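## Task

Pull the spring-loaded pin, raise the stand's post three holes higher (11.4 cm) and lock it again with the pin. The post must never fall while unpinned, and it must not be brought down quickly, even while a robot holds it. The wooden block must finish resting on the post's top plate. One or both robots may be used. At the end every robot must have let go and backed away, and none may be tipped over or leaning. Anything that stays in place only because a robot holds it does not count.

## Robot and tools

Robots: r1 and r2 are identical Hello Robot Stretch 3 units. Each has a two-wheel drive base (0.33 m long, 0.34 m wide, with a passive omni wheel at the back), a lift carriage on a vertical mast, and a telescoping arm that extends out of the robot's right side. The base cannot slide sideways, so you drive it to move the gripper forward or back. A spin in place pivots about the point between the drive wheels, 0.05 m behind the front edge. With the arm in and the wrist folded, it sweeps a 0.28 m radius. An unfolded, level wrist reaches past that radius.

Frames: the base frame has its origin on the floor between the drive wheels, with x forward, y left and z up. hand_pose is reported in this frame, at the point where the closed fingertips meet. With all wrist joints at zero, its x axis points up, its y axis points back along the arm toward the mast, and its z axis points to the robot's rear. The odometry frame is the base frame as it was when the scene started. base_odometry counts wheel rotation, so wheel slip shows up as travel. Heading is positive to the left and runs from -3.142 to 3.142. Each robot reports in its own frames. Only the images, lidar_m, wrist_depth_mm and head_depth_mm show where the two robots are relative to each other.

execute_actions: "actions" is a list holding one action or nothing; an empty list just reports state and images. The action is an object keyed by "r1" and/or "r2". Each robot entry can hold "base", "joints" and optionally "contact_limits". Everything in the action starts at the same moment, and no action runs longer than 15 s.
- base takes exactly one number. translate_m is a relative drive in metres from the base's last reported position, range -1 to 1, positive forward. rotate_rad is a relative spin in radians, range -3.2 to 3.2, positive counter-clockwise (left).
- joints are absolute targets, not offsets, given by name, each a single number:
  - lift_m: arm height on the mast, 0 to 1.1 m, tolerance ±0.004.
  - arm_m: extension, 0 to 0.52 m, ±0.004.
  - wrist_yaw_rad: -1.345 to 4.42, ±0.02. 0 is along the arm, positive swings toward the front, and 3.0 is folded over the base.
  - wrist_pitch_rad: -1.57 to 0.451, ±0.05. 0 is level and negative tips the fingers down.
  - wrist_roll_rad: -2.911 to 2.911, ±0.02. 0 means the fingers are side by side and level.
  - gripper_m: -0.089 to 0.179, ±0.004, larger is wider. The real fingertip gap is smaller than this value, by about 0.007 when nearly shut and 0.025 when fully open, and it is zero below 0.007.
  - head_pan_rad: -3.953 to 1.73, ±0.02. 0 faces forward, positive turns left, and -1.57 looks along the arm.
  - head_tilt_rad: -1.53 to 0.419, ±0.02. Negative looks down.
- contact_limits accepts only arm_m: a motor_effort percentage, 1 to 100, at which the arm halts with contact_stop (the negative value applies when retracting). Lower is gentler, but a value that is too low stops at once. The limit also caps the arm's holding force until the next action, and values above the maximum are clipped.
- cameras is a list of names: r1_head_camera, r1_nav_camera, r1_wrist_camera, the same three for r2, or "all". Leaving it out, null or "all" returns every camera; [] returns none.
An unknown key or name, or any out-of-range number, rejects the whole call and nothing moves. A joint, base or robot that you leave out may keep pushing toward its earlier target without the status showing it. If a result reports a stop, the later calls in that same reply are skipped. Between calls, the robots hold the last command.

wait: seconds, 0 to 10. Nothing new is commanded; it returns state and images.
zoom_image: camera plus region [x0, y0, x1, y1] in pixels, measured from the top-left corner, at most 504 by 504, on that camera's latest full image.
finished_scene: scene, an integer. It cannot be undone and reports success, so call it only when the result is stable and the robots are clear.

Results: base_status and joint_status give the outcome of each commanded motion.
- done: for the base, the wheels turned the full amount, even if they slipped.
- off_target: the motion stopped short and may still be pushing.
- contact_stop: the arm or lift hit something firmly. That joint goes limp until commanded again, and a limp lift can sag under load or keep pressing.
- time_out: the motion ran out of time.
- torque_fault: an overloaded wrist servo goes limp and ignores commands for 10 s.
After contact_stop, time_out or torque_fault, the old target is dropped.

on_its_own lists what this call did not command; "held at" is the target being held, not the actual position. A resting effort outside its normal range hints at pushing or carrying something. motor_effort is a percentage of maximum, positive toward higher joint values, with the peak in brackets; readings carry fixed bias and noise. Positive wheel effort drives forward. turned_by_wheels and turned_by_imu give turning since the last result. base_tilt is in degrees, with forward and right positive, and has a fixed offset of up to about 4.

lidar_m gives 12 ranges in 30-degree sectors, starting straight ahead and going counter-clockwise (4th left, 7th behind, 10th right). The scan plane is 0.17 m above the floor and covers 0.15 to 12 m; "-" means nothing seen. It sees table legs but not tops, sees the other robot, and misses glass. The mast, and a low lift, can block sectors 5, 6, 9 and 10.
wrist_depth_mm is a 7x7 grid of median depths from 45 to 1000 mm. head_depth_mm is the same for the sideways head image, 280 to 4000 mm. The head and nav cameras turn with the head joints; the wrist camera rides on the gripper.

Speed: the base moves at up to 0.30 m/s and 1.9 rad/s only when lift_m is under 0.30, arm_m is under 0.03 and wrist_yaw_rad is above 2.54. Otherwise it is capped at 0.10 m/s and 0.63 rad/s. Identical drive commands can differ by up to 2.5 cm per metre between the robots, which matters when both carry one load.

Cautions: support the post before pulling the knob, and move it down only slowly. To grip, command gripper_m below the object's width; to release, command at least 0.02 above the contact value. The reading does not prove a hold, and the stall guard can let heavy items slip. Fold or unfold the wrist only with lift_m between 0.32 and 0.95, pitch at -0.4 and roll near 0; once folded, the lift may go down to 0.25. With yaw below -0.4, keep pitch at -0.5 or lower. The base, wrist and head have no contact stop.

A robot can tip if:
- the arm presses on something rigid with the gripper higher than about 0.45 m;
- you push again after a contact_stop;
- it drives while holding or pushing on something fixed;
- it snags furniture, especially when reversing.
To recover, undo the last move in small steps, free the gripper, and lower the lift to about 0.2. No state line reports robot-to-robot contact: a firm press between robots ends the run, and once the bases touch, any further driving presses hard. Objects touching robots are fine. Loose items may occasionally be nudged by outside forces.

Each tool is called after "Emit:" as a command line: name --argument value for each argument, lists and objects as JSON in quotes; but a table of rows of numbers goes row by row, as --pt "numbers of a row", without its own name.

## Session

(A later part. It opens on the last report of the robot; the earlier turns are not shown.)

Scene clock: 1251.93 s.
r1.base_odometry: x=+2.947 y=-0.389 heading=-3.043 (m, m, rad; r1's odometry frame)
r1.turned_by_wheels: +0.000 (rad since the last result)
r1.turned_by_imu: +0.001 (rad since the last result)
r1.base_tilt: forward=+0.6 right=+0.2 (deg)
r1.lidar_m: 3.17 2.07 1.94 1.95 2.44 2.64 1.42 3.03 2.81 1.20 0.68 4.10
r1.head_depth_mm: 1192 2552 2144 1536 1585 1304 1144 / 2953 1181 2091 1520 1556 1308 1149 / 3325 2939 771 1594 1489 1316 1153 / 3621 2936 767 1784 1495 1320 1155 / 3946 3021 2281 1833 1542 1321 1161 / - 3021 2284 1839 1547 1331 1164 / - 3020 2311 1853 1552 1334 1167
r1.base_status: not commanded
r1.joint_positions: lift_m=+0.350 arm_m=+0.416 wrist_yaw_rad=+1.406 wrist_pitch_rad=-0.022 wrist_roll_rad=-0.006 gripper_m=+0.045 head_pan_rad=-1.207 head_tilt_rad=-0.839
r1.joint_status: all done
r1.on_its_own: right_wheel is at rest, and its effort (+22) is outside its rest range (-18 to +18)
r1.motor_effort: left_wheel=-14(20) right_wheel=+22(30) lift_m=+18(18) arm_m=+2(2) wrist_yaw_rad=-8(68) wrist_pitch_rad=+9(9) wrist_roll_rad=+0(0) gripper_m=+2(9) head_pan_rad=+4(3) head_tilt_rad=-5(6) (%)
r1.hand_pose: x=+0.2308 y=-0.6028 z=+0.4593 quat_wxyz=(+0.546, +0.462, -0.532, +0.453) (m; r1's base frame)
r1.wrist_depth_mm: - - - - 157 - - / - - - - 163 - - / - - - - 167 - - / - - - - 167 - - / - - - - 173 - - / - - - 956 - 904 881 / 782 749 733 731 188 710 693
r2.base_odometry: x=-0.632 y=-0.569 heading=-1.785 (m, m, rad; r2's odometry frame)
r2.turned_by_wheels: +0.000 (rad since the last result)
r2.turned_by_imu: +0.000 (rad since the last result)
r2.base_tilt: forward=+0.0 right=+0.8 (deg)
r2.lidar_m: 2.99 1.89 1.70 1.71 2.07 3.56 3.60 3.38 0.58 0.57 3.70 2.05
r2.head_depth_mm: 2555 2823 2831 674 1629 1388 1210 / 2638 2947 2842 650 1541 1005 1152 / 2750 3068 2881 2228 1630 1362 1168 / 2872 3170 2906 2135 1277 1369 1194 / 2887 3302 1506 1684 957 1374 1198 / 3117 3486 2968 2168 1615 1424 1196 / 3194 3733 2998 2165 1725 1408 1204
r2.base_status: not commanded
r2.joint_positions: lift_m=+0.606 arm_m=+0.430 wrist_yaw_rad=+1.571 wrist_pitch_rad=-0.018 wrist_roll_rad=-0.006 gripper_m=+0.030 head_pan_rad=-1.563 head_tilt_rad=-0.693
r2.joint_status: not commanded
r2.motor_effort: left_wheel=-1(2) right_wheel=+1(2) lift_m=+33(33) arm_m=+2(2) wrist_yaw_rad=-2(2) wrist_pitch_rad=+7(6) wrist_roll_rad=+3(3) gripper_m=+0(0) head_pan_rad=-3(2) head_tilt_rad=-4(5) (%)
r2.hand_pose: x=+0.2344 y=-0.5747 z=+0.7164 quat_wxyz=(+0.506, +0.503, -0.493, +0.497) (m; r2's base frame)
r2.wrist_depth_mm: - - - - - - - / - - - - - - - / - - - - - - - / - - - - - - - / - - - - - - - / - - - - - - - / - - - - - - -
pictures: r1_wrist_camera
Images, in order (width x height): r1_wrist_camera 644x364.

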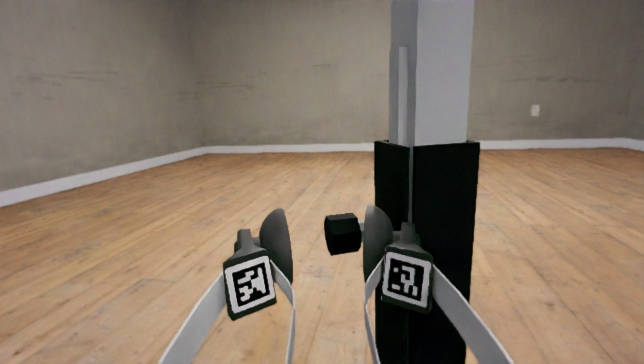

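Emit:
execute_actions --actions '[{"r1": {"base": {"translate_m": -0.03}}}]' --cameras '[]'

Emit:
execute_actions --actions '[{"r1": {"base": {"rotate_rad": -1.295}, "joints": {"arm_m": 0.2, "wrist_yaw_rad": 2.13, "gripper_m": 0.095}}}]' --cameras '[]'

Emit:
execute_actions --actions '[{"r1": {"base": {"translate_m": 0.206}}}]' --cameras '[]'

Emit:
execute_actions --actions '[{"r1": {"base": {"rotate_rad": 1.295}, "joints": {"head_pan_rad": -1.15, "head_tilt_rad": -1.0}}}]' --cameras '["r1_wrist_camera", "r1_head_camera", "r1_nav_camera"]'

Scene clock: 1373.63 s.
r1.base_odometry: x=+2.977 y=-0.386 heading=-3.043 (m, m, rad; r1's odometry frame)
r1.turned_by_wheels: +0.000 (rad since the last result)
r1.turned_by_imu: +0.000 (rad since the last result)
r1.base_tilt: forward=+0.7 right=+0.3 (deg)
r1.lidar_m: 3.20 2.07 1.94 1.96 2.46 2.61 1.39 3.03 2.80 1.20 0.69 4.14
r1.head_depth_mm: 2621 2655 2221 1703 1580 1307 1145 / 2954 1188 2156 1515 1572 1308 1153 / 3311 2910 796 1608 1523 1310 1154 / 3629 729 765 1731 1431 1320 1158 / 3915 2987 2205 1834 1539 1324 1161 / - 3031 2310 1844 1547 1327 1162 / - 3035 2305 1852 1551 1333 1166
r1.base_status: done
r1.joint_positions: lift_m=+0.350 arm_m=+0.416 wrist_yaw_rad=+1.403 wrist_pitch_rad=-0.022 wrist_roll_rad=-0.006 gripper_m=+0.045 head_pan_rad=-1.207 head_tilt_rad=-0.840
r1.joint_status: not commanded
r1.motor_effort: left_wheel=-2(13) right_wheel=+2(19) lift_m=+19(18) arm_m=+2(2) wrist_yaw_rad=-4(9) wrist_pitch_rad=+9(9) wrist_roll_rad=+0(0) gripper_m=+0(1) head_pan_rad=+4(3) head_tilt_rad=-6(7) (%)
r1.hand_pose: x=+0.2307 y=-0.6037 z=+0.4593 quat_wxyz=(+0.547, +0.461, -0.533, +0.452) (m; r1's base frame)
r1.wrist_depth_mm: - - - - 182 - - / - - - - 190 - - / - - - - 195 - - / - - - - 201 - - / - - - - 206 - - / - - - 950 - 916 898 / 764 765 725 730 227 702 691
r2.base_odometry: x=-0.632 y=-0.569 heading=-1.785 (m, m, rad; r2's odometry frame)
r2.turned_by_wheels: +0.000 (rad since the last result)
r2.turned_by_imu: -0.001 (rad since the last result)
r2.base_tilt: forward=+0.0 right=+0.8 (deg)
r2.lidar_m: 3.00 1.89 1.70 1.72 2.08 3.57 3.60 3.36 0.58 0.57 3.68 2.04
r2.head_depth_mm: 2550 2877 2856 674 1627 1395 1211 / 2686 2950 2901 650 1542 1004 1153 / 2756 3093 2944 2236 1653 1361 1169 / 2842 3173 2929 2161 1579 1396 1197 / 2958 3249 2698 1914 992 1370 1196 / 3063 3529 2956 2087 1565 1405 1199 / 3185 3646 3021 2168 1728 1415 1203
r2.base_status: not commanded
r2.joint_positions: lift_m=+0.606 arm_m=+0.430 wrist_yaw_rad=+1.571 wrist_pitch_rad=-0.018 wrist_roll_rad=-0.006 gripper_m=+0.030 head_pan_rad=-1.563 head_tilt_rad=-0.693
r2.joint_status: not commanded
r2.motor_effort: left_wheel=-2(2) right_wheel=+2(2) lift_m=+33(33) arm_m=+3(2) wrist_yaw_rad=-1(1) wrist_pitch_rad=+7(7) wrist_roll_rad=+3(3) gripper_m=+0(0) head_pan_rad=-3(3) head_tilt_rad=-5(5) (%)
r2.hand_pose: x=+0.2344 y=-0.5747 z=+0.7164 quat_wxyz=(+0.506, +0.503, -0.493, +0.497) (m; r2's base frame)
r2.wrist_depth_mm: - - - - - - - / - - - - - - - / - - - - - - - / - - - - - - - / - - - - - - - / - - - - - - - / - - - - - - -
pictures: none
No camera images: the call's "cameras" was empty. Leave "cameras" out to get every camera's image.

Scene clock: 1376.63 s.
r1.base_odometry: x=+2.977 y=-0.386 heading=+1.945 (m, m, rad; r1's odometry frame)
r1.turned_by_wheels: -1.295 (rad since the last result)
r1.turned_by_imu: -1.299 (rad since the last result)
r1.base_tilt: forward=+0.6 right=+0.3 (deg)
r1.lidar_m: 0.69 4.19 4.12 2.43 1.96 1.94 2.12 3.21 1.39 3.51 2.83 2.80
r1.head_depth_mm: 3495 2896 2202 1799 1520 1332 1142 / 3285 2916 2240 1811 1518 1337 1129 / 3107 2951 2244 1822 1525 1315 1115 / 2958 2967 2265 1826 1534 1320 1156 / 2750 2949 2265 1848 1541 1323 1160 / 2647 2845 2291 1850 1547 1330 1163 / 2500 2739 2290 1859 1547 1333 1166
r1.base_status: done
r1.joint_positions: lift_m=+0.350 arm_m=+0.200 wrist_yaw_rad=+2.128 wrist_pitch_rad=-0.022 wrist_roll_rad=-0.006 gripper_m=+0.095 head_pan_rad=-1.207 head_tilt_rad=-0.840
r1.joint_status: all done
r1.motor_effort: left_wheel=+2(7) right_wheel=-2(7) lift_m=+18(18) arm_m=-3(4) wrist_yaw_rad=+2(4) wrist_pitch_rad=+10(9) wrist_roll_rad=+0(0) gripper_m=+0(80) head_pan_rad=+4(4) head_tilt_rad=-5(7) (%)
r1.hand_pose: x=+0.1957 y=-0.2101 z=+0.4593 quat_wxyz=(+0.351, +0.620, -0.335, +0.616) (m; r1's base frame)
r1.wrist_depth_mm: - - - - - - - / - - - - - - - / - - - - - - - / - - - - - - - / - - - - - - - / - - 967 879 886 930 885 / 765 748 758 728 733 702 704
r2.base_odometry: x=-0.632 y=-0.569 heading=-1.785 (m, m, rad; r2's odometry frame)
r2.turned_by_wheels: +0.000 (rad since the last result)
r2.turned_by_imu: -0.001 (rad since the last result)
r2.base_tilt: forward=+0.0 right=+0.8 (deg)
r2.lidar_m: 3.00 1.89 1.70 1.71 2.08 3.57 3.59 3.35 0.58 0.57 3.70 2.05
r2.head_depth_mm: 2595 2792 2810 676 1624 1390 1212 / 2660 2943 2924 649 1543 1006 1155 / 2745 3086 2917 2221 1656 1388 1170 / 2793 3082 2510 2086 1627 1404 1202 / 2961 3341 2944 2167 1601 1410 1200 / 3077 3479 2942 2177 1654 1408 1201 / 3249 3713 2983 1965 1710 1414 1206
r2.base_status: not commanded
r2.joint_positions: lift_m=+0.606 arm_m=+0.430 wrist_yaw_rad=+1.571 wrist_pitch_rad=-0.018 wrist_roll_rad=-0.006 gripper_m=+0.030 head_pan_rad=-1.563 head_tilt_rad=-0.693
r2.joint_status: not commanded
r2.motor_effort: left_wheel=-2(2) right_wheel=+1(2) lift_m=+32(33) arm_m=+2(3) wrist_yaw_rad=-1(2) wrist_pitch_rad=+7(7) wrist_roll_rad=+3(3) gripper_m=+0(0) head_pan_rad=-2(3) head_tilt_rad=-4(5) (%)
r2.hand_pose: x=+0.2344 y=-0.5747 z=+0.7164 quat_wxyz=(+0.506, +0.503, -0.493, +0.497) (m; r2's base frame)
r2.wrist_depth_mm: - - - - - - - / - - - - - - - / - - - - - - - / - - - - - - - / - - - - - - - / - - - - - - - / - - - - - - -
pictures: none
No camera images: the call's "cameras" was empty. Leave "cameras" out to get every camera's image.

Scene clock: 1379.77 s.
r1.base_odometry: x=+2.902 y=-0.195 heading=+1.945 (m, m, rad; r1's odometry frame)
r1.turned_by_wheels: +0.000 (rad since the last result)
r1.turned_by_imu: +0.001 (rad since the last result)
r1.base_tilt: forward=+0.7 right=+0.2 (deg)
r1.lidar_m: 0.49 4.04 3.99 2.66 2.13 2.11 2.29 3.46 1.49 3.31 2.67 2.63
r1.head_depth_mm: 3325 2863 2218 1795 1516 1327 1148 / 3112 2921 2259 1811 1525 1339 1128 / 2940 2925 2251 1822 1524 1320 1116 / 2739 2979 2240 1823 1529 1321 1156 / 2589 2827 2287 1840 1536 1330 1163 / 2475 2716 2293 1850 1545 1326 1164 / 2358 2632 2301 1854 1556 1332 1168
r1.base_status: done
r1.joint_positions: lift_m=+0.350 arm_m=+0.200 wrist_yaw_rad=+2.128 wrist_pitch_rad=-0.022 wrist_roll_rad=-0.006 gripper_m=+0.095 head_pan_rad=-1.207 head_tilt_rad=-0.840
r1.joint_status: not commanded
r1.motor_effort: left_wheel=+3(6) right_wheel=-2(2) lift_m=+18(18) arm_m=-3(3) wrist_yaw_rad=+2(2) wrist_pitch_rad=+9(9) wrist_roll_rad=+0(0) gripper_m=+0(0) head_pan_rad=+3(3) head_tilt_rad=-6(7) (%)
r1.hand_pose: x=+0.1957 y=-0.2101 z=+0.4593 quat_wxyz=(+0.351, +0.620, -0.335, +0.616) (m; r1's base frame)
r1.wrist_depth_mm: - - - - - - - / - - - - - - - / - - - - - - - / - - - - - - - / - - - - - - - / - - 852 946 851 907 885 / 777 764 715 703 721 702 699
r2.base_odometry: x=-0.632 y=-0.569 heading=-1.785 (m, m, rad; r2's odometry frame)
r2.turned_by_wheels: +0.000 (rad since the last result)
r2.turned_by_imu: -0.001 (rad since the last result)
r2.base_tilt: forward=+0.0 right=+0.8 (deg)
r2.lidar_m: 2.99 1.89 1.70 1.71 2.08 3.58 3.58 3.37 0.58 0.57 3.70 2.05
r2.head_depth_mm: 2543 2862 2898 676 1617 1388 1215 / 2649 2963 2870 648 1526 1002 1153 / 2710 3051 2917 2145 1655 1401 1166 / 2774 3074 1351 1447 1530 1407 1197 / 2955 3372 2957 2036 1489 1400 1202 / 3106 3469 2983 2061 1603 1410 1199 / 3193 3720 2990 1257 1716 1412 1210
r2.base_status: not commanded
r2.joint_positions: lift_m=+0.606 arm_m=+0.430 wrist_yaw_rad=+1.571 wrist_pitch_rad=-0.018 wrist_roll_rad=-0.006 gripper_m=+0.030 head_pan_rad=-1.563 head_tilt_rad=-0.693
r2.joint_status: not commanded
r2.motor_effort: left_wheel=-2(2) right_wheel=+2(2) lift_m=+33(32) arm_m=+3(2) wrist_yaw_rad=-1(1) wrist_pitch_rad=+7(6) wrist_roll_rad=+3(3) gripper_m=+0(0) head_pan_rad=-3(3) head_tilt_rad=-4(5) (%)
r2.hand_pose: x=+0.2344 y=-0.5747 z=+0.7164 quat_wxyz=(+0.506, +0.503, -0.493, +0.497) (m; r2's base frame)
r2.wrist_depth_mm: - - - - - - - / - - - - - - - / - - - - - - - / - - - - - - - / - - - - - - - / - - - - - - - / - - - - - - 406
pictures: none
No camera images: the call's "cameras" was empty. Leave "cameras" out to get every camera's image.

Scene clock: 1382.77 s.
r1.base_odometry: x=+2.902 y=-0.195 heading=-3.043 (m, m, rad; r1's odometry frame)
r1.turned_by_wheels: +1.295 (rad since the last result)
r1.turned_by_imu: +1.299 (rad since the last result)
r1.base_tilt: forward=+0.6 right=+0.3 (deg)
r1.lidar_m: 3.43 2.27 2.11 2.14 2.68 1.49 1.49 2.86 2.63 1.00 0.49 4.01
r1.head_depth_mm: 956 2020 1784 651 1402 1215 1106 / 2572 813 1841 673 1414 1220 1127 / 2775 2142 623 661 1393 1222 1152 / 2798 542 587 886 1324 1250 1120 / 2850 2243 1751 1616 1409 1249 1122 / 2837 2277 1892 1611 1413 1252 1131 / 2895 2274 1890 1615 1422 1258 1133
r1.base_status: done
r1.joint_positions: lift_m=+0.350 arm_m=+0.200 wrist_yaw_rad=+2.128 wrist_pitch_rad=-0.022 wrist_roll_rad=-0.006 gripper_m=+0.095 head_pan_rad=-1.157 head_tilt_rad=-0.988
r1.joint_status: all done
r1.motor_effort: left_wheel=-2(5) right_wheel=+2(4) lift_m=+18(18) arm_m=-3(3) wrist_yaw_rad=+2(2) wrist_pitch_rad=+9(9) wrist_roll_rad=+0(0) gripper_m=+0(0) head_pan_rad=+4(12) head_tilt_rad=-6(22) (%)
r1.hand_pose: x=+0.1957 y=-0.2101 z=+0.4593 quat_wxyz=(+0.351, +0.620, -0.335, +0.616) (m; r1's base frame)
r1.wrist_depth_mm: - - - - - - - / - - - - - - - / - - - - - - - / - - - - - - - / - - - - - - - / - - 966 936 926 904 878 / 780 743 748 735 713 703 687
r2.base_odometry: x=-0.632 y=-0.569 heading=-1.785 (m, m, rad; r2's odometry frame)
r2.turned_by_wheels: +0.000 (rad since the last result)
r2.turned_by_imu: -0.001 (rad since the last result)
r2.base_tilt: forward=+0.0 right=+0.8 (deg)
r2.lidar_m: 2.99 1.89 1.70 1.71 2.08 3.55 3.58 3.38 0.58 0.57 3.70 2.05
r2.head_depth_mm: 2580 2848 2906 675 1632 1391 1207 / 2656 2970 2868 648 1541 1006 1150 / 2721 3086 2936 2220 1583 1397 1169 / 2827 3212 2924 2168 1063 1397 1191 / 2880 3227 2837 1301 1003 1383 1197 / 3087 3504 2944 2025 1618 1410 1210 / 3219 3707 3001 2177 1713 1406 1208
r2.base_status: not commanded
r2.joint_positions: lift_m=+0.606 arm_m=+0.430 wrist_yaw_rad=+1.571 wrist_pitch_rad=-0.018 wrist_roll_rad=-0.006 gripper_m=+0.030 head_pan_rad=-1.563 head_tilt_rad=-0.693
r2.joint_status: not commanded
r2.motor_effort: left_wheel=-2(2) right_wheel=+2(2) lift_m=+32(32) arm_m=+3(2) wrist_yaw_rad=-1(1) wrist_pitch_rad=+7(7) wrist_roll_rad=+3(3) gripper_m=+0(0) head_pan_rad=-2(2) head_tilt_rad=-4(4) (%)
r2.hand_pose: x=+0.2344 y=-0.5747 z=+0.7164 quat_wxyz=(+0.506, +0.503, -0.493, +0.497) (m; r2's base frame)
r2.wrist_depth_mm: - - - - - - - / - - - - - - - / - - - - - - - / - - - - - - - / - - - - - - - / - - - - - - - / - - - - - - -
pictures: r1_head_camera (sideways: a quarter turn clockwise sets it upright), r1_nav_camera (sideways: a quarter turn counterclockwise sets it upright), r1_wrist_camera
Images, in order (width x height): r1_head_camera 896x504, r1_nav_camera 672x504, r1_wrist_camera 644x364.

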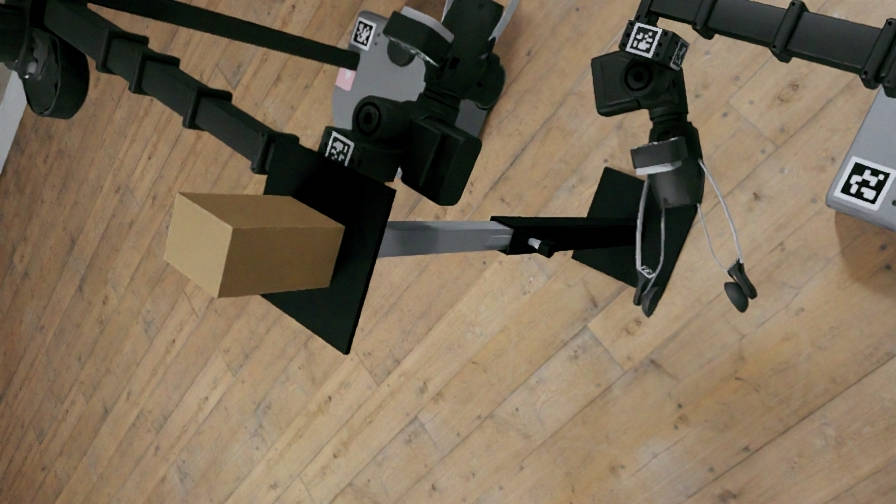

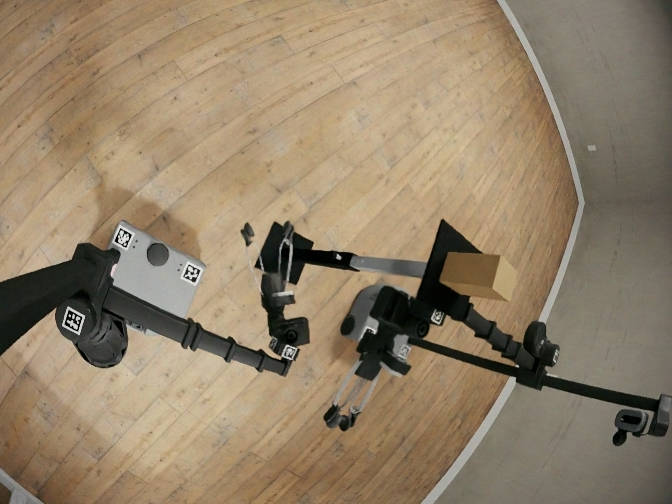

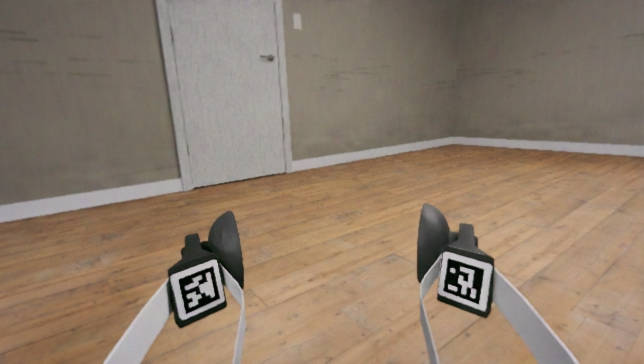

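Emit:
execute_actions --actions '[{"r1": {"base": {"translate_m": -0.045}, "joints": {"arm_m": 0.459}}}]' --cameras '["r1_wrist_camera", "r1_head_camera", "r1_nav_camera"]'

Scene clock: 1403.93 s.
r1.base_odometry: x=+2.947 y=-0.190 heading=-3.043 (m, m, rad; r1's odometry frame)
r1.turned_by_wheels: +0.000 (rad since the last result)
r1.turned_by_imu: -0.001 (rad since the last result)
r1.base_tilt: forward=+0.6 right=+0.3 (deg)
r1.lidar_m: 3.48 2.28 2.12 2.15 2.69 1.44 1.45 2.85 2.62 1.00 0.51 4.03
r1.head_depth_mm: 974 2075 1791 1440 1377 1251 - / 998 2030 1836 668 1375 1238 1126 / 2748 2157 656 680 1393 1241 1149 / 2787 2106 613 898 1319 1251 1118 / 2816 569 618 1603 1407 1245 1125 / 2880 2278 1847 1623 1417 1253 1124 / 2870 2277 1897 1626 1422 1259 1131
r1.base_status: done
r1.joint_positions: lift_m=+0.350 arm_m=+0.459 wrist_yaw_rad=+2.128 wrist_pitch_rad=-0.022 wrist_roll_rad=-0.006 gripper_m=+0.095 head_pan_rad=-1.157 head_tilt_rad=-0.988
r1.joint_status: all done
r1.motor_effort: left_wheel=-2(6) right_wheel=+2(4) lift_m=+18(18) arm_m=+4(5) wrist_yaw_rad=+2(2) wrist_pitch_rad=+9(9) wrist_roll_rad=+0(0) gripper_m=+0(0) head_pan_rad=+4(4) head_tilt_rad=-7(6) (%)
r1.hand_pose: x=+0.1957 y=-0.4685 z=+0.4593 quat_wxyz=(+0.351, +0.620, -0.335, +0.617) (m; r1's base frame)
r1.wrist_depth_mm: - - - - - - - / - - - - - - - / - - - - - - - / - - - 239 - - - / - - - - 208 - - / - - 937 882 217 925 899 / 772 765 738 722 646 714 694
r2.base_odometry: x=-0.632 y=-0.569 heading=-1.785 (m, m, rad; r2's odometry frame)
r2.turned_by_wheels: +0.000 (rad since the last result)
r2.turned_by_imu: -0.002 (rad since the last result)
r2.base_tilt: forward=+0.1 right=+0.8 (deg)
r2.lidar_m: 2.99 1.89 1.70 1.71 2.08 3.58 3.59 3.36 0.58 0.57 3.70 2.05
r2.head_depth_mm: 2538 2858 2909 674 1624 1390 1207 / 2670 2933 2872 649 1547 1005 1159 / 2757 3108 2922 2228 1636 1372 1165 / 2830 3179 2885 2160 1602 1367 1193 / 2924 3344 2662 1726 1440 1387 1127 / 2977 3533 2974 1290 1386 828 1201 / 3230 3668 2997 2193 1719 1410 1207
r2.base_status: not commanded
r2.joint_positions: lift_m=+0.606 arm_m=+0.430 wrist_yaw_rad=+1.571 wrist_pitch_rad=-0.018 wrist_roll_rad=-0.006 gripper_m=+0.030 head_pan_rad=-1.563 head_tilt_rad=-0.693
r2.joint_status: not commanded
r2.motor_effort: left_wheel=-2(2) right_wheel=+1(2) lift_m=+32(33) arm_m=+3(2) wrist_yaw_rad=-2(1) wrist_pitch_rad=+6(6) wrist_roll_rad=+3(3) gripper_m=+0(0) head_pan_rad=-3(3) head_tilt_rad=-4(5) (%)
r2.hand_pose: x=+0.2344 y=-0.5747 z=+0.7164 quat_wxyz=(+0.506, +0.503, -0.493, +0.497) (m; r2's base frame)
r2.wrist_depth_mm: - - - - - - - / - - - - - - - / - - - - - - - / - - - - - - - / - - - - - - - / - - - - - - - / - - - - - - -
pictures: r1_head_camera (sideways: a quarter turn clockwise sets it upright), r1_nav_camera (sideways: a quarter turn counterclockwise sets it upright), r1_wrist_camera
Images, in order (width x height): r1_head_camera 896x504, r1_nav_camera 672x504, r1_wrist_camera 644x364.

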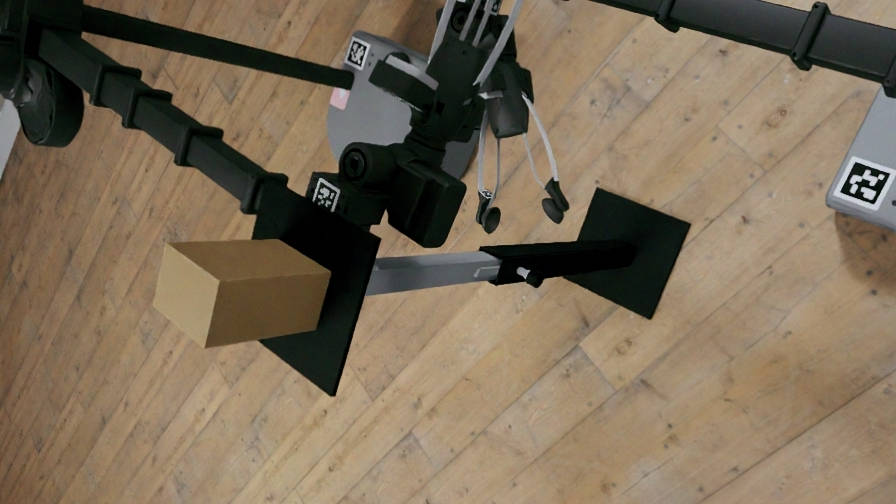

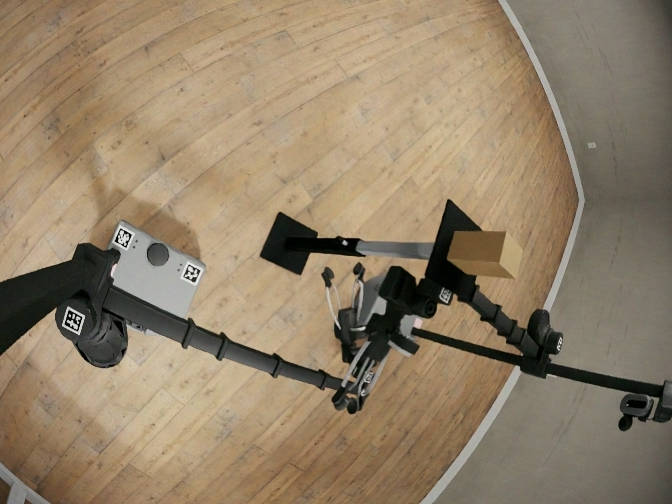

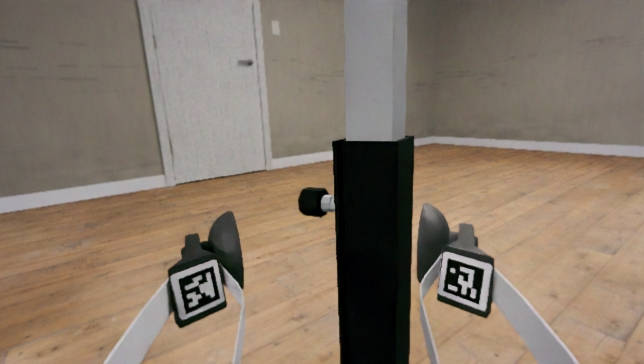

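Emit:
execute_actions --actions '[{"r1": {"base": {"translate_m": 0.06}, "joints": {"arm_m": 0.463}}}]' --cameras '["r1_wrist_camera", "r1_head_camera"]'

Emit:
zoom_image --camera "r1_head_camera" --region '[440, 150, 640, 290]'

Emit:
zoom_image --camera "r1_wrist_camera" --region '[160, 140, 460, 340]'

Scene clock: 1431.67 s.
r1.base_odometry: x=+2.887 y=-0.196 heading=-3.043 (m, m, rad; r1's odometry frame)
r1.turned_by_wheels: +0.000 (rad since the last result)
r1.turned_by_imu: +0.000 (rad since the last result)
r1.base_tilt: forward=+0.6 right=+0.3 (deg)
r1.lidar_m: 3.44 2.26 2.10 2.13 2.66 1.50 1.51 2.87 2.65 1.00 0.48 3.96
r1.head_depth_mm: 954 2015 1789 650 1379 1253 - / 2572 2040 1539 639 1389 1237 1126 / 2762 2153 608 761 1373 1242 1148 / 2785 557 592 1526 1338 1248 1121 / 2801 2255 1829 1612 1401 1248 1123 / 2832 2284 1886 1608 1414 1253 1130 / 2861 2294 1895 1622 1419 1257 1130
r1.base_status: done
r1.joint_positions: lift_m=+0.350 arm_m=+0.463 wrist_yaw_rad=+2.128 wrist_pitch_rad=-0.022 wrist_roll_rad=-0.006 gripper_m=+0.095 head_pan_rad=-1.157 head_tilt_rad=-0.988
r1.joint_status: all done
r1.motor_effort: left_wheel=-3(2) right_wheel=+2(6) lift_m=+18(18) arm_m=+4(4) wrist_yaw_rad=+2(3) wrist_pitch_rad=+9(9) wrist_roll_rad=+0(0) gripper_m=+0(0) head_pan_rad=+4(4) head_tilt_rad=-6(7) (%)
r1.hand_pose: x=+0.1957 y=-0.4725 z=+0.4593 quat_wxyz=(+0.351, +0.620, -0.335, +0.617) (m; r1's base frame)
r1.wrist_depth_mm: - - - 141 - - - / - - - 146 - - - / - - - 150 - - - / - - - 150 - - - / - - - 157 - - - / - - 929 164 853 948 898 / 774 776 741 171 705 692 712
r2.base_odometry: x=-0.632 y=-0.569 heading=-1.785 (m, m, rad; r2's odometry frame)
r2.turned_by_wheels: +0.000 (rad since the last result)
r2.turned_by_imu: -0.001 (rad since the last result)
r2.base_tilt: forward=+0.0 right=+0.7 (deg)
r2.lidar_m: 2.99 1.89 1.70 1.71 2.08 3.58 3.58 3.37 0.58 0.57 3.71 2.05
r2.head_depth_mm: 2549 2851 2892 675 1627 1385 1211 / 2659 2991 2861 649 1554 1006 1152 / 2748 3049 2887 2206 1646 1331 1167 / 2863 3167 2905 2132 1561 1369 1147 / 2899 3317 2650 1301 1101 843 1153 / 3092 3551 2965 2019 1619 1380 1199 / 3249 3693 2978 2184 1714 1422 1208
r2.base_status: not commanded
r2.joint_positions: lift_m=+0.606 arm_m=+0.430 wrist_yaw_rad=+1.571 wrist_pitch_rad=-0.018 wrist_roll_rad=-0.006 gripper_m=+0.030 head_pan_rad=-1.563 head_tilt_rad=-0.693
r2.joint_status: not commanded
r2.motor_effort: left_wheel=-2(2) right_wheel=+1(2) lift_m=+33(33) arm_m=+2(2) wrist_yaw_rad=-1(1) wrist_pitch_rad=+6(7) wrist_roll_rad=+3(3) gripper_m=-1(0) head_pan_rad=-2(2) head_tilt_rad=-4(5) (%)
r2.hand_pose: x=+0.2344 y=-0.5747 z=+0.7164 quat_wxyz=(+0.506, +0.503, -0.493, +0.497) (m; r2's base frame)
r2.wrist_depth_mm: - - - - - - - / - - - - - - - / - - - - - - - / - - - - - - - / - - - - - - - / - - - - - - - / - - - - - - -
pictures: r1_head_camera (sideways: a quarter turn clockwise sets it upright), r1_wrist_camera
Images, in order (width x height): r1_head_camera 896x504, r1_wrist_camera 644x364.

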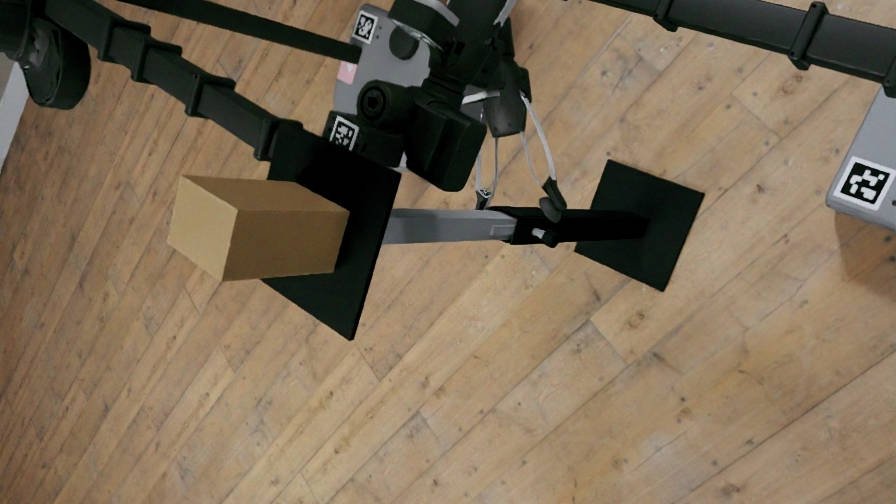

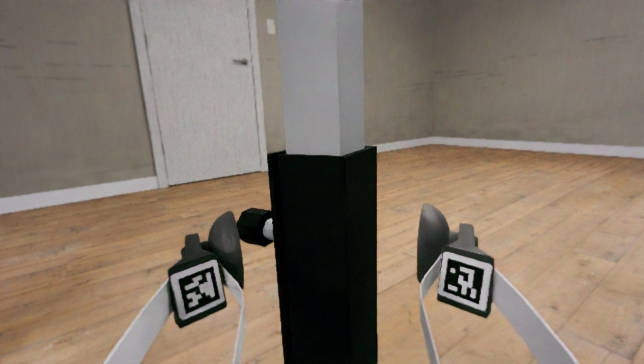

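Region (440, 150, 640, 290) of r1_head_camera's 896x504 image, scaled by 2.520, with more detail than that image has; it fills the top 353 rows of this view, and the rest is white.

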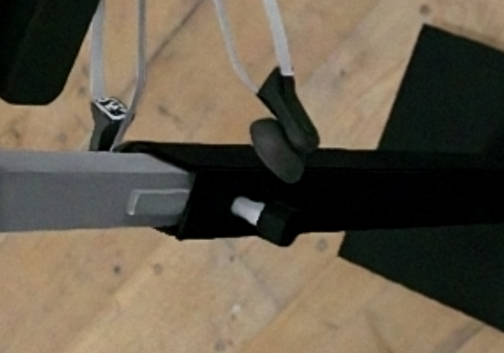

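Region (160, 140, 460, 340) of r1_wrist_camera's 644x364 image, scaled by 1.680.

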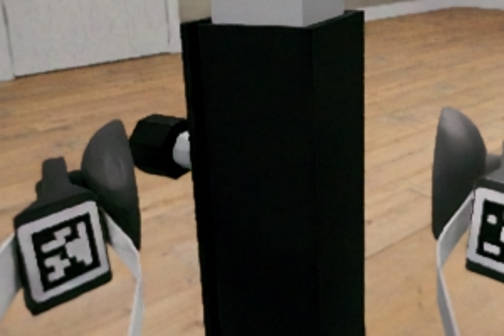

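Emit:
execute_actions --actions '[{"r1": {"base": {"translate_m": 0.01}, "joints": {"arm_m": 0.468}}}]' --cameras '["r1_wrist_camera", "r1_head_camera"]'

Emit:
zoom_image --camera "r1_head_camera" --region '[440, 150, 640, 290]'

Emit:
zoom_image --camera "r1_wrist_camera" --region '[160, 140, 460, 340]'

Scene clock: 1443.33 s.
r1.base_odometry: x=+2.877 y=-0.197 heading=-3.043 (m, m, rad; r1's odometry frame)
r1.turned_by_wheels: +0.000 (rad since the last result)
r1.turned_by_imu: +0.000 (rad since the last result)
r1.base_tilt: forward=+0.6 right=+0.3 (deg)
r1.lidar_m: 3.43 2.25 2.10 2.12 2.65 1.50 1.52 2.87 2.65 1.00 0.48 3.97
r1.head_depth_mm: 958 1268 1781 652 1387 1251 - / 2666 2152 688 631 1365 1239 1126 / 2754 2099 595 823 1371 1239 1150 / 2793 2170 596 1563 1364 1246 1121 / 2809 2250 1824 1600 1406 1252 1124 / 2832 2259 1881 1611 1411 1258 1128 / 2866 2281 1902 1619 1418 1263 1134
r1.base_status: done
r1.joint_positions: lift_m=+0.350 arm_m=+0.468 wrist_yaw_rad=+2.128 wrist_pitch_rad=-0.022 wrist_roll_rad=-0.006 gripper_m=+0.095 head_pan_rad=-1.157 head_tilt_rad=-0.988
r1.joint_status: all done
r1.motor_effort: left_wheel=-2(2) right_wheel=+3(7) lift_m=+18(18) arm_m=+4(5) wrist_yaw_rad=+2(2) wrist_pitch_rad=+9(9) wrist_roll_rad=+0(0) gripper_m=+0(0) head_pan_rad=+4(4) head_tilt_rad=-7(7) (%)
r1.hand_pose: x=+0.1957 y=-0.4775 z=+0.4593 quat_wxyz=(+0.351, +0.620, -0.335, +0.617) (m; r1's base frame)
r1.wrist_depth_mm: - - - 134 - - - / - - - 140 - - - / - - - 145 - - - / - - - 143 - - - / - - 184 148 - - - / - - 512 155 917 946 890 / 762 751 729 163 726 707 699
r2.base_odometry: x=-0.632 y=-0.569 heading=-1.785 (m, m, rad; r2's odometry frame)
r2.turned_by_wheels: +0.000 (rad since the last result)
r2.turned_by_imu: -0.001 (rad since the last result)
r2.base_tilt: forward=+0.0 right=+0.8 (deg)
r2.lidar_m: 3.00 1.89 1.70 1.71 2.08 3.56 3.57 3.38 0.58 0.57 3.71 2.05
r2.head_depth_mm: 2571 2841 2888 674 1615 1385 1213 / 2664 2903 2903 648 1532 972 1161 / 2762 3063 2940 2218 1648 1331 1170 / 2867 3142 2895 2159 1555 1386 1127 / 2875 3235 2805 1300 1371 838 1154 / 3033 3487 2957 2104 1649 1417 1203 / 3225 3776 2967 2193 1721 1417 1211
r2.base_status: not commanded
r2.joint_positions: lift_m=+0.606 arm_m=+0.430 wrist_yaw_rad=+1.571 wrist_pitch_rad=-0.018 wrist_roll_rad=-0.006 gripper_m=+0.030 head_pan_rad=-1.563 head_tilt_rad=-0.693
r2.joint_status: not commanded
r2.motor_effort: left_wheel=-2(2) right_wheel=+2(1) lift_m=+33(33) arm_m=+3(2) wrist_yaw_rad=-1(1) wrist_pitch_rad=+7(7) wrist_roll_rad=+3(3) gripper_m=-1(0) head_pan_rad=-2(3) head_tilt_rad=-5(5) (%)
r2.hand_pose: x=+0.2344 y=-0.5747 z=+0.7164 quat_wxyz=(+0.506, +0.503, -0.493, +0.497) (m; r2's base frame)
r2.wrist_depth_mm: - - - - - - - / - - - - - - - / - - - - - - - / - - - - - - - / - - - - - - - / - - - - - - - / - - - - - - -
pictures: r1_head_camera (sideways: a quarter turn clockwise sets it upright), r1_wrist_camera
Images, in order (width x height): r1_head_camera 896x504, r1_wrist_camera 644x364.

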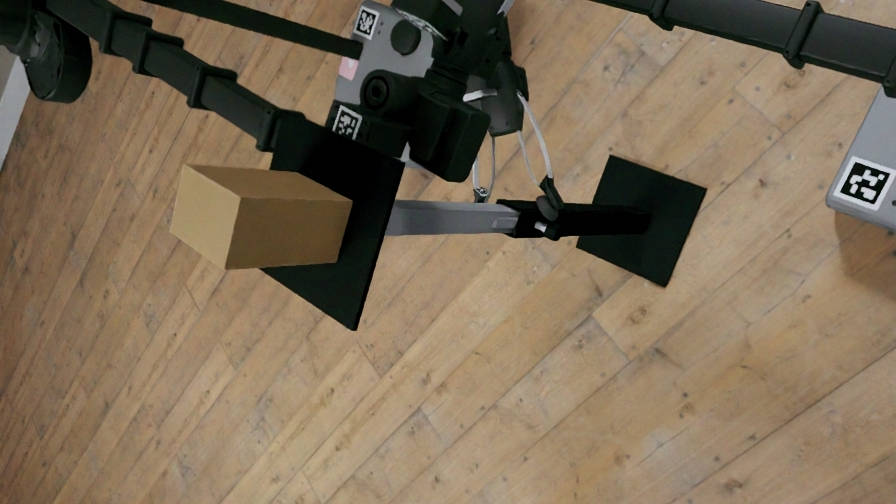

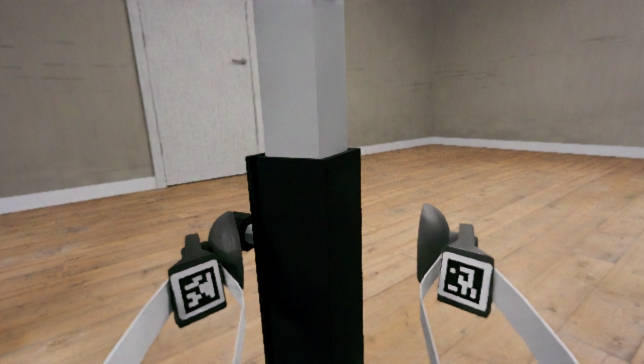

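Region (440, 150, 640, 290) of r1_head_camera's 896x504 image, scaled by 2.520, with more detail than that image has; it fills the top 353 rows of this view, and the rest is white.

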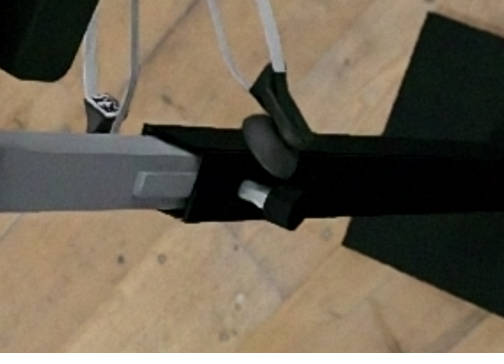

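Region (160, 140, 460, 340) of r1_wrist_camera's 644x364 image, scaled by 1.680.

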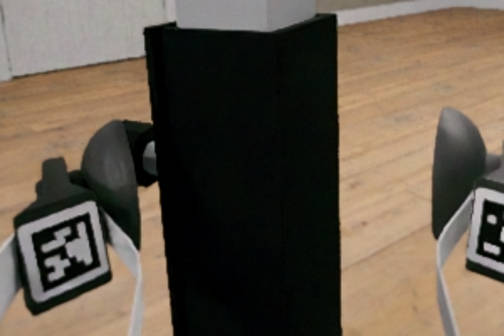

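Emit:
execute_actions --actions '[{"r1": {"base": {"translate_m": 0.005}}}]' --cameras '["r1_wrist_camera"]'

Emit:
execute_actions --actions '[{"r1": {"joints": {"arm_m": 0.456}}}]' --cameras '["r1_wrist_camera", "r1_head_camera"]'

Emit:
zoom_image --camera "r1_head_camera" --region '[440, 150, 640, 290]'

Emit:
zoom_image --camera "r1_wrist_camera" --region '[160, 140, 460, 340]'

Scene clock: 1457.70 s.
r1.base_odometry: x=+2.872 y=-0.198 heading=-3.044 (m, m, rad; r1's odometry frame)
r1.turned_by_wheels: +0.000 (rad since the last result)
r1.turned_by_imu: +0.000 (rad since the last result)
r1.base_tilt: forward=+0.7 right=+0.3 (deg)
r1.lidar_m: 3.43 2.25 2.10 2.12 2.66 1.51 1.52 2.88 2.65 1.00 0.48 3.97
r1.head_depth_mm: 960 1253 1782 660 1383 1254 - / 2639 2161 685 628 1371 1235 1130 / 2769 2098 595 841 1363 1240 1146 / 2804 2189 599 1570 1366 1244 1122 / 2824 2259 1882 1603 1411 1250 1124 / 2846 2275 1894 1616 1416 1258 1128 / 2870 2293 1895 1628 1421 1263 1134
r1.base_status: done
r1.joint_positions: lift_m=+0.350 arm_m=+0.468 wrist_yaw_rad=+2.131 wrist_pitch_rad=-0.022 wrist_roll_rad=-0.006 gripper_m=+0.095 head_pan_rad=-1.157 head_tilt_rad=-0.988
r1.joint_status: not commanded
r1.motor_effort: left_wheel=-2(4) right_wheel=+4(7) lift_m=+18(18) arm_m=+3(4) wrist_yaw_rad=-2(3) wrist_pitch_rad=+9(9) wrist_roll_rad=+0(0) gripper_m=-1(1) head_pan_rad=+3(3) head_tilt_rad=-7(6) (%)
r1.hand_pose: x=+0.1953 y=-0.4769 z=+0.4593 quat_wxyz=(+0.350, +0.620, -0.334, +0.617) (m; r1's base frame)
r1.wrist_depth_mm: - - - 133 - - - / - - - 136 - - - / - - - 140 - - - / - - - 140 - - - / - - 181 145 - - - / - - 165 151 926 919 900 / 800 752 728 157 722 706 708
r2.base_odometry: x=-0.632 y=-0.569 heading=-1.785 (m, m, rad; r2's odometry frame)
r2.turned_by_wheels: +0.000 (rad since the last result)
r2.turned_by_imu: -0.001 (rad since the last result)
r2.base_tilt: forward=+0.0 right=+0.7 (deg)
r2.lidar_m: 2.99 1.89 1.70 1.71 2.08 3.56 3.60 3.38 0.58 0.57 3.69 2.04
r2.head_depth_mm: 2585 2826 2900 675 1626 1392 1214 / 2645 2905 2880 648 1544 973 1155 / 2714 3059 2946 2203 1647 1336 1170 / 2851 3210 2923 2144 1496 1382 1127 / 2877 3258 2801 1287 1367 806 1174 / 3083 3527 2943 2087 1622 1411 1197 / 3218 3678 2973 2150 1708 1418 1203
r2.base_status: not commanded
r2.joint_positions: lift_m=+0.606 arm_m=+0.430 wrist_yaw_rad=+1.571 wrist_pitch_rad=-0.018 wrist_roll_rad=-0.006 gripper_m=+0.030 head_pan_rad=-1.563 head_tilt_rad=-0.693
r2.joint_status: not commanded
r2.motor_effort: left_wheel=-1(2) right_wheel=+2(2) lift_m=+32(33) arm_m=+3(2) wrist_yaw_rad=-1(1) wrist_pitch_rad=+6(6) wrist_roll_rad=+3(3) gripper_m=-1(0) head_pan_rad=-3(3) head_tilt_rad=-5(4) (%)
r2.hand_pose: x=+0.2344 y=-0.5747 z=+0.7164 quat_wxyz=(+0.506, +0.503, -0.493, +0.497) (m; r2's base frame)
r2.wrist_depth_mm: - - - - - - - / - - - - - - - / - - - - - - - / - - - - - - - / - - - - - - - / - - - - - - - / - - - - - - -
pictures: r1_wrist_camera
Images, in order (width x height): r1_wrist_camera 644x364.

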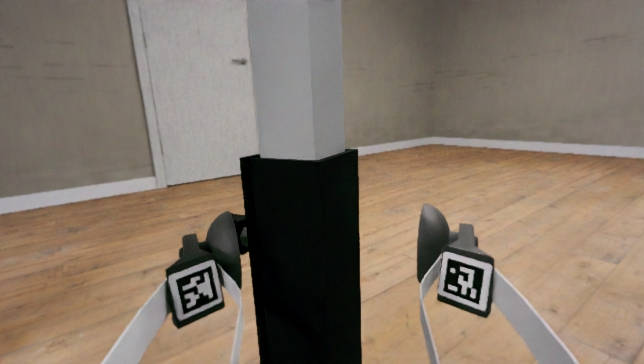

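Scene clock: 1458.57 s.
r1.base_odometry: x=+2.872 y=-0.198 heading=-3.044 (m, m, rad; r1's odometry frame)
r1.turned_by_wheels: +0.000 (rad since the last result)
r1.turned_by_imu: +0.000 (rad since the last result)
r1.base_tilt: forward=+0.6 right=+0.3 (deg)
r1.lidar_m: 3.43 2.25 2.10 2.12 2.65 1.51 1.52 2.87 2.65 1.00 0.48 3.97
r1.head_depth_mm: 957 1258 1777 659 1381 1248 - / 2656 2149 684 628 1375 1237 1126 / 2760 2105 595 795 1370 1241 1148 / 2787 2167 598 1573 1366 1246 1122 / 2814 2248 1872 1611 1402 1248 1128 / 2875 2274 1889 1620 1414 1254 1125 / 2883 2291 1893 1628 1418 1261 1130
r1.base_status: not commanded
r1.joint_positions: lift_m=+0.350 arm_m=+0.456 wrist_yaw_rad=+2.132 wrist_pitch_rad=-0.022 wrist_roll_rad=-0.006 gripper_m=+0.095 head_pan_rad=-1.157 head_tilt_rad=-0.988
r1.joint_status: all done
r1.motor_effort: left_wheel=-2(3) right_wheel=+4(4) lift_m=+18(18) arm_m=-3(4) wrist_yaw_rad=-3(3) wrist_pitch_rad=+9(9) wrist_roll_rad=+0(0) gripper_m=-1(1) head_pan_rad=+4(4) head_tilt_rad=-7(6) (%)
r1.hand_pose: x=+0.1951 y=-0.4653 z=+0.4593 quat_wxyz=(+0.350, +0.621, -0.334, +0.617) (m; r1's base frame)
r1.wrist_depth_mm: - - - 126 - - - / - - - 130 - - - / - - - 135 - - - / - - - 133 - - - / - - 178 139 - - - / - - 913 146 884 911 868 / 767 763 749 151 710 718 695
r2.base_odometry: x=-0.632 y=-0.569 heading=-1.785 (m, m, rad; r2's odometry frame)
r2.turned_by_wheels: +0.000 (rad since the last result)
r2.turned_by_imu: +0.000 (rad since the last result)
r2.base_tilt: forward=+0.0 right=+0.8 (deg)
r2.lidar_m: 2.99 1.89 1.70 1.71 2.08 3.57 3.59 3.37 0.58 0.57 3.72 2.04
r2.head_depth_mm: 2572 2808 2879 676 1626 1398 1210 / 2662 2934 2882 647 1547 1004 1157 / 2739 3067 2904 2216 1648 1301 1172 / 2878 3204 2924 2162 1489 1361 1149 / 2891 3269 2788 1291 1371 788 1176 / 3085 3547 2966 2107 1629 1418 1200 / 3228 3641 3036 2181 1715 1423 1208
r2.base_status: not commanded
r2.joint_positions: lift_m=+0.606 arm_m=+0.430 wrist_yaw_rad=+1.571 wrist_pitch_rad=-0.018 wrist_roll_rad=-0.006 gripper_m=+0.030 head_pan_rad=-1.563 head_tilt_rad=-0.693
r2.joint_status: not commanded
r2.motor_effort: left_wheel=-2(2) right_wheel=+2(2) lift_m=+33(33) arm_m=+2(3) wrist_yaw_rad=-2(1) wrist_pitch_rad=+6(7) wrist_roll_rad=+3(3) gripper_m=+0(0) head_pan_rad=-3(2) head_tilt_rad=-5(4) (%)
r2.hand_pose: x=+0.2344 y=-0.5747 z=+0.7164 quat_wxyz=(+0.506, +0.503, -0.493, +0.497) (m; r2's base frame)
r2.wrist_depth_mm: - - - - - - - / - - - - - - - / - - - - - - - / - - - - - - - / - - - - - - - / - - - - - - - / - - - - - - -
pictures: r1_head_camera (sideways: a quarter turn clockwise sets it upright), r1_wrist_camera
Images, in order (width x height): r1_head_camera 896x504, r1_wrist_camera 644x364.

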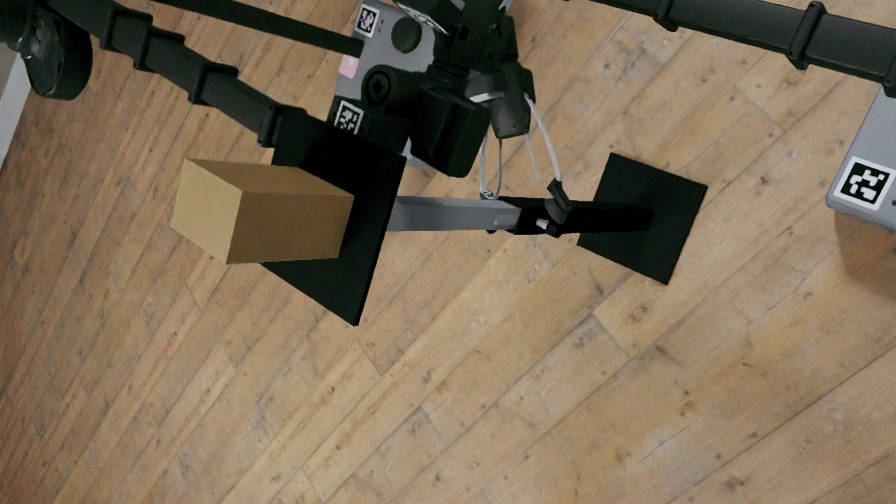

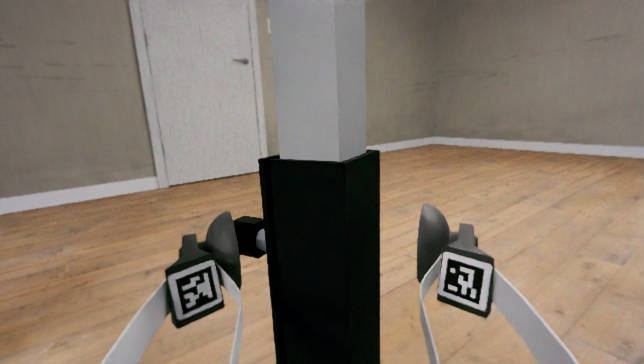

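Region (440, 150, 640, 290) of r1_head_camera's 896x504 image, scaled by 2.520, with more detail than that image has; it fills the top 353 rows of this view, and the rest is white.

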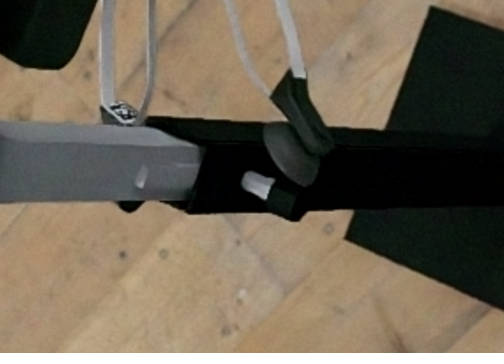

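Region (160, 140, 460, 340) of r1_wrist_camera's 644x364 image, scaled by 1.680.

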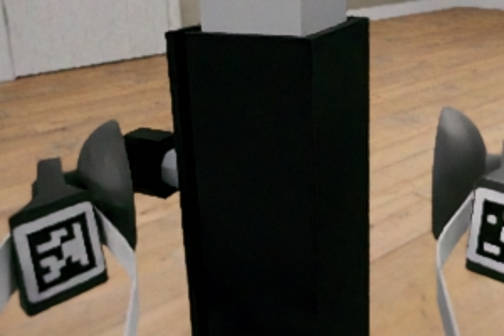

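Emit:
execute_actions --actions '[{"r1": {"joints": {"arm_m": 0.475}}}]' --cameras '["r1_wrist_camera", "r1_head_camera"]'

Emit:
zoom_image --camera "r1_head_camera" --region '[440, 150, 640, 290]'

Emit:
zoom_image --camera "r1_wrist_camera" --region '[160, 140, 460, 340]'

Scene clock: 1477.13 s.
r1.base_odometry: x=+2.872 y=-0.198 heading=-3.044 (m, m, rad; r1's odometry frame)
r1.turned_by_wheels: +0.000 (rad since the last result)
r1.turned_by_imu: +0.000 (rad since the last result)
r1.base_tilt: forward=+0.6 right=+0.3 (deg)
r1.lidar_m: 3.42 2.25 2.09 2.12 2.66 1.52 1.52 2.87 2.65 1.00 0.48 3.97
r1.head_depth_mm: 958 1266 1752 660 1380 1240 - / 2671 2137 685 628 1392 1235 1127 / 2776 2105 595 1181 1367 1239 1150 / 2800 2183 598 1569 1367 1246 1123 / 2816 2250 1881 1603 1410 1252 1122 / 2847 2268 1884 1617 1405 1257 1126 / 2868 2285 1897 1623 1425 1257 1134
r1.base_status: not commanded
r1.joint_positions: lift_m=+0.350 arm_m=+0.475 wrist_yaw_rad=+2.132 wrist_pitch_rad=-0.022 wrist_roll_rad=-0.006 gripper_m=+0.095 head_pan_rad=-1.157 head_tilt_rad=-0.988
r1.joint_status: all done
r1.motor_effort: left_wheel=-3(3) right_wheel=+3(4) lift_m=+18(18) arm_m=+4(4) wrist_yaw_rad=-2(3) wrist_pitch_rad=+10(9) wrist_roll_rad=+0(0) gripper_m=+0(1) head_pan_rad=+4(4) head_tilt_rad=-7(6) (%)
r1.hand_pose: x=+0.1951 y=-0.4837 z=+0.4593 quat_wxyz=(+0.350, +0.621, -0.334, +0.617) (m; r1's base frame)
r1.wrist_depth_mm: - - - 145 - - - / - - - 148 - - - / - - - 152 - - - / - - - 145 - - - / - - 160 150 - - - / - - 161 154 916 915 889 / 770 753 705 161 717 714 708
r2.base_odometry: x=-0.632 y=-0.569 heading=-1.785 (m, m, rad; r2's odometry frame)
r2.turned_by_wheels: +0.000 (rad since the last result)
r2.turned_by_imu: -0.001 (rad since the last result)
r2.base_tilt: forward=+0.0 right=+0.8 (deg)
r2.lidar_m: 2.99 1.89 1.70 1.71 2.07 3.57 3.58 3.38 0.58 0.57 3.71 2.05
r2.head_depth_mm: 2536 2811 2874 675 1642 1383 1208 / 2632 2917 2912 648 1556 936 1155 / 2723 3086 2904 2224 1619 1323 1171 / 2849 3171 2967 2157 1499 1386 1123 / 2882 3240 2809 1289 1364 806 1151 / 3093 3555 3012 2095 1640 1409 1205 / 3211 3658 3006 2173 1720 1404 1208
r2.base_status: not commanded
r2.joint_positions: lift_m=+0.606 arm_m=+0.430 wrist_yaw_rad=+1.571 wrist_pitch_rad=-0.018 wrist_roll_rad=-0.006 gripper_m=+0.030 head_pan_rad=-1.563 head_tilt_rad=-0.693
r2.joint_status: not commanded
r2.motor_effort: left_wheel=-2(2) right_wheel=+2(1) lift_m=+33(33) arm_m=+2(2) wrist_yaw_rad=-2(1) wrist_pitch_rad=+6(7) wrist_roll_rad=+3(3) gripper_m=+0(1) head_pan_rad=-2(3) head_tilt_rad=-5(5) (%)
r2.hand_pose: x=+0.2344 y=-0.5747 z=+0.7164 quat_wxyz=(+0.506, +0.503, -0.493, +0.497) (m; r2's base frame)
r2.wrist_depth_mm: - - - - - - - / - - - - - - - / - - - - - - - / - - - - - - - / - - - - - - - / - - - - - - - / - - - - - - -
pictures: r1_head_camera (sideways: a quarter turn clockwise sets it upright), r1_wrist_camera
Images, in order (width x height): r1_head_camera 896x504, r1_wrist_camera 644x364.

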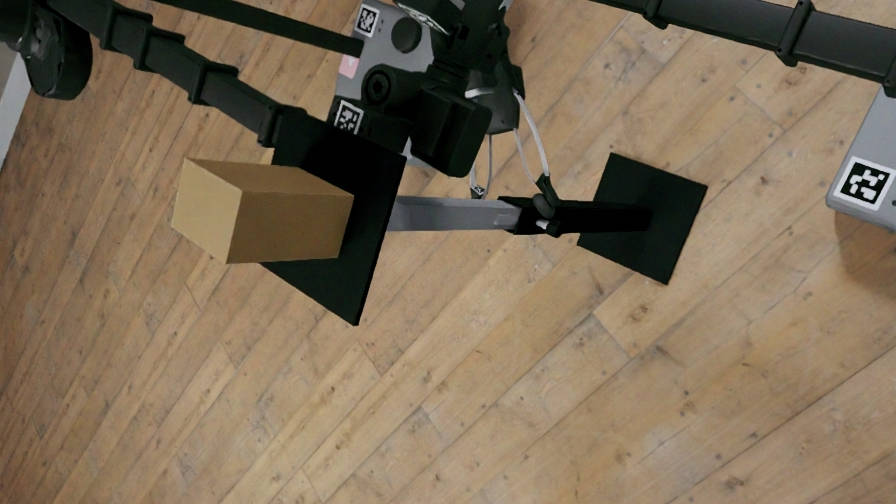

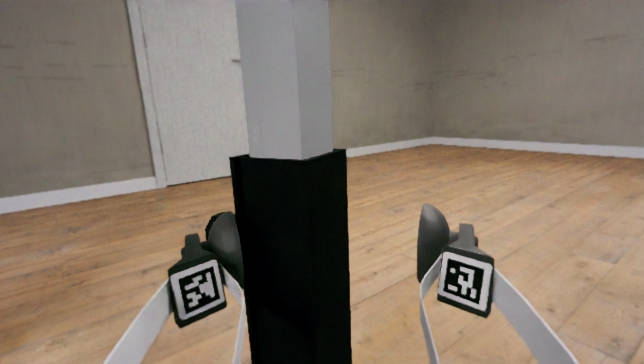

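Region (440, 150, 640, 290) of r1_head_camera's 896x504 image, scaled by 2.520, with more detail than that image has; it fills the top 353 rows of this view, and the rest is white.

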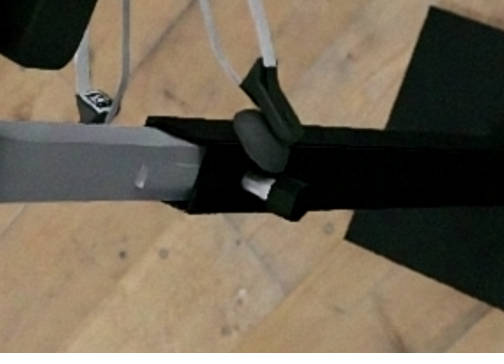

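Region (160, 140, 460, 340) of r1_wrist_camera's 644x364 image, scaled by 1.680.

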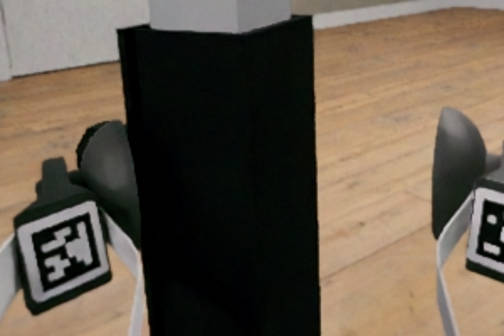

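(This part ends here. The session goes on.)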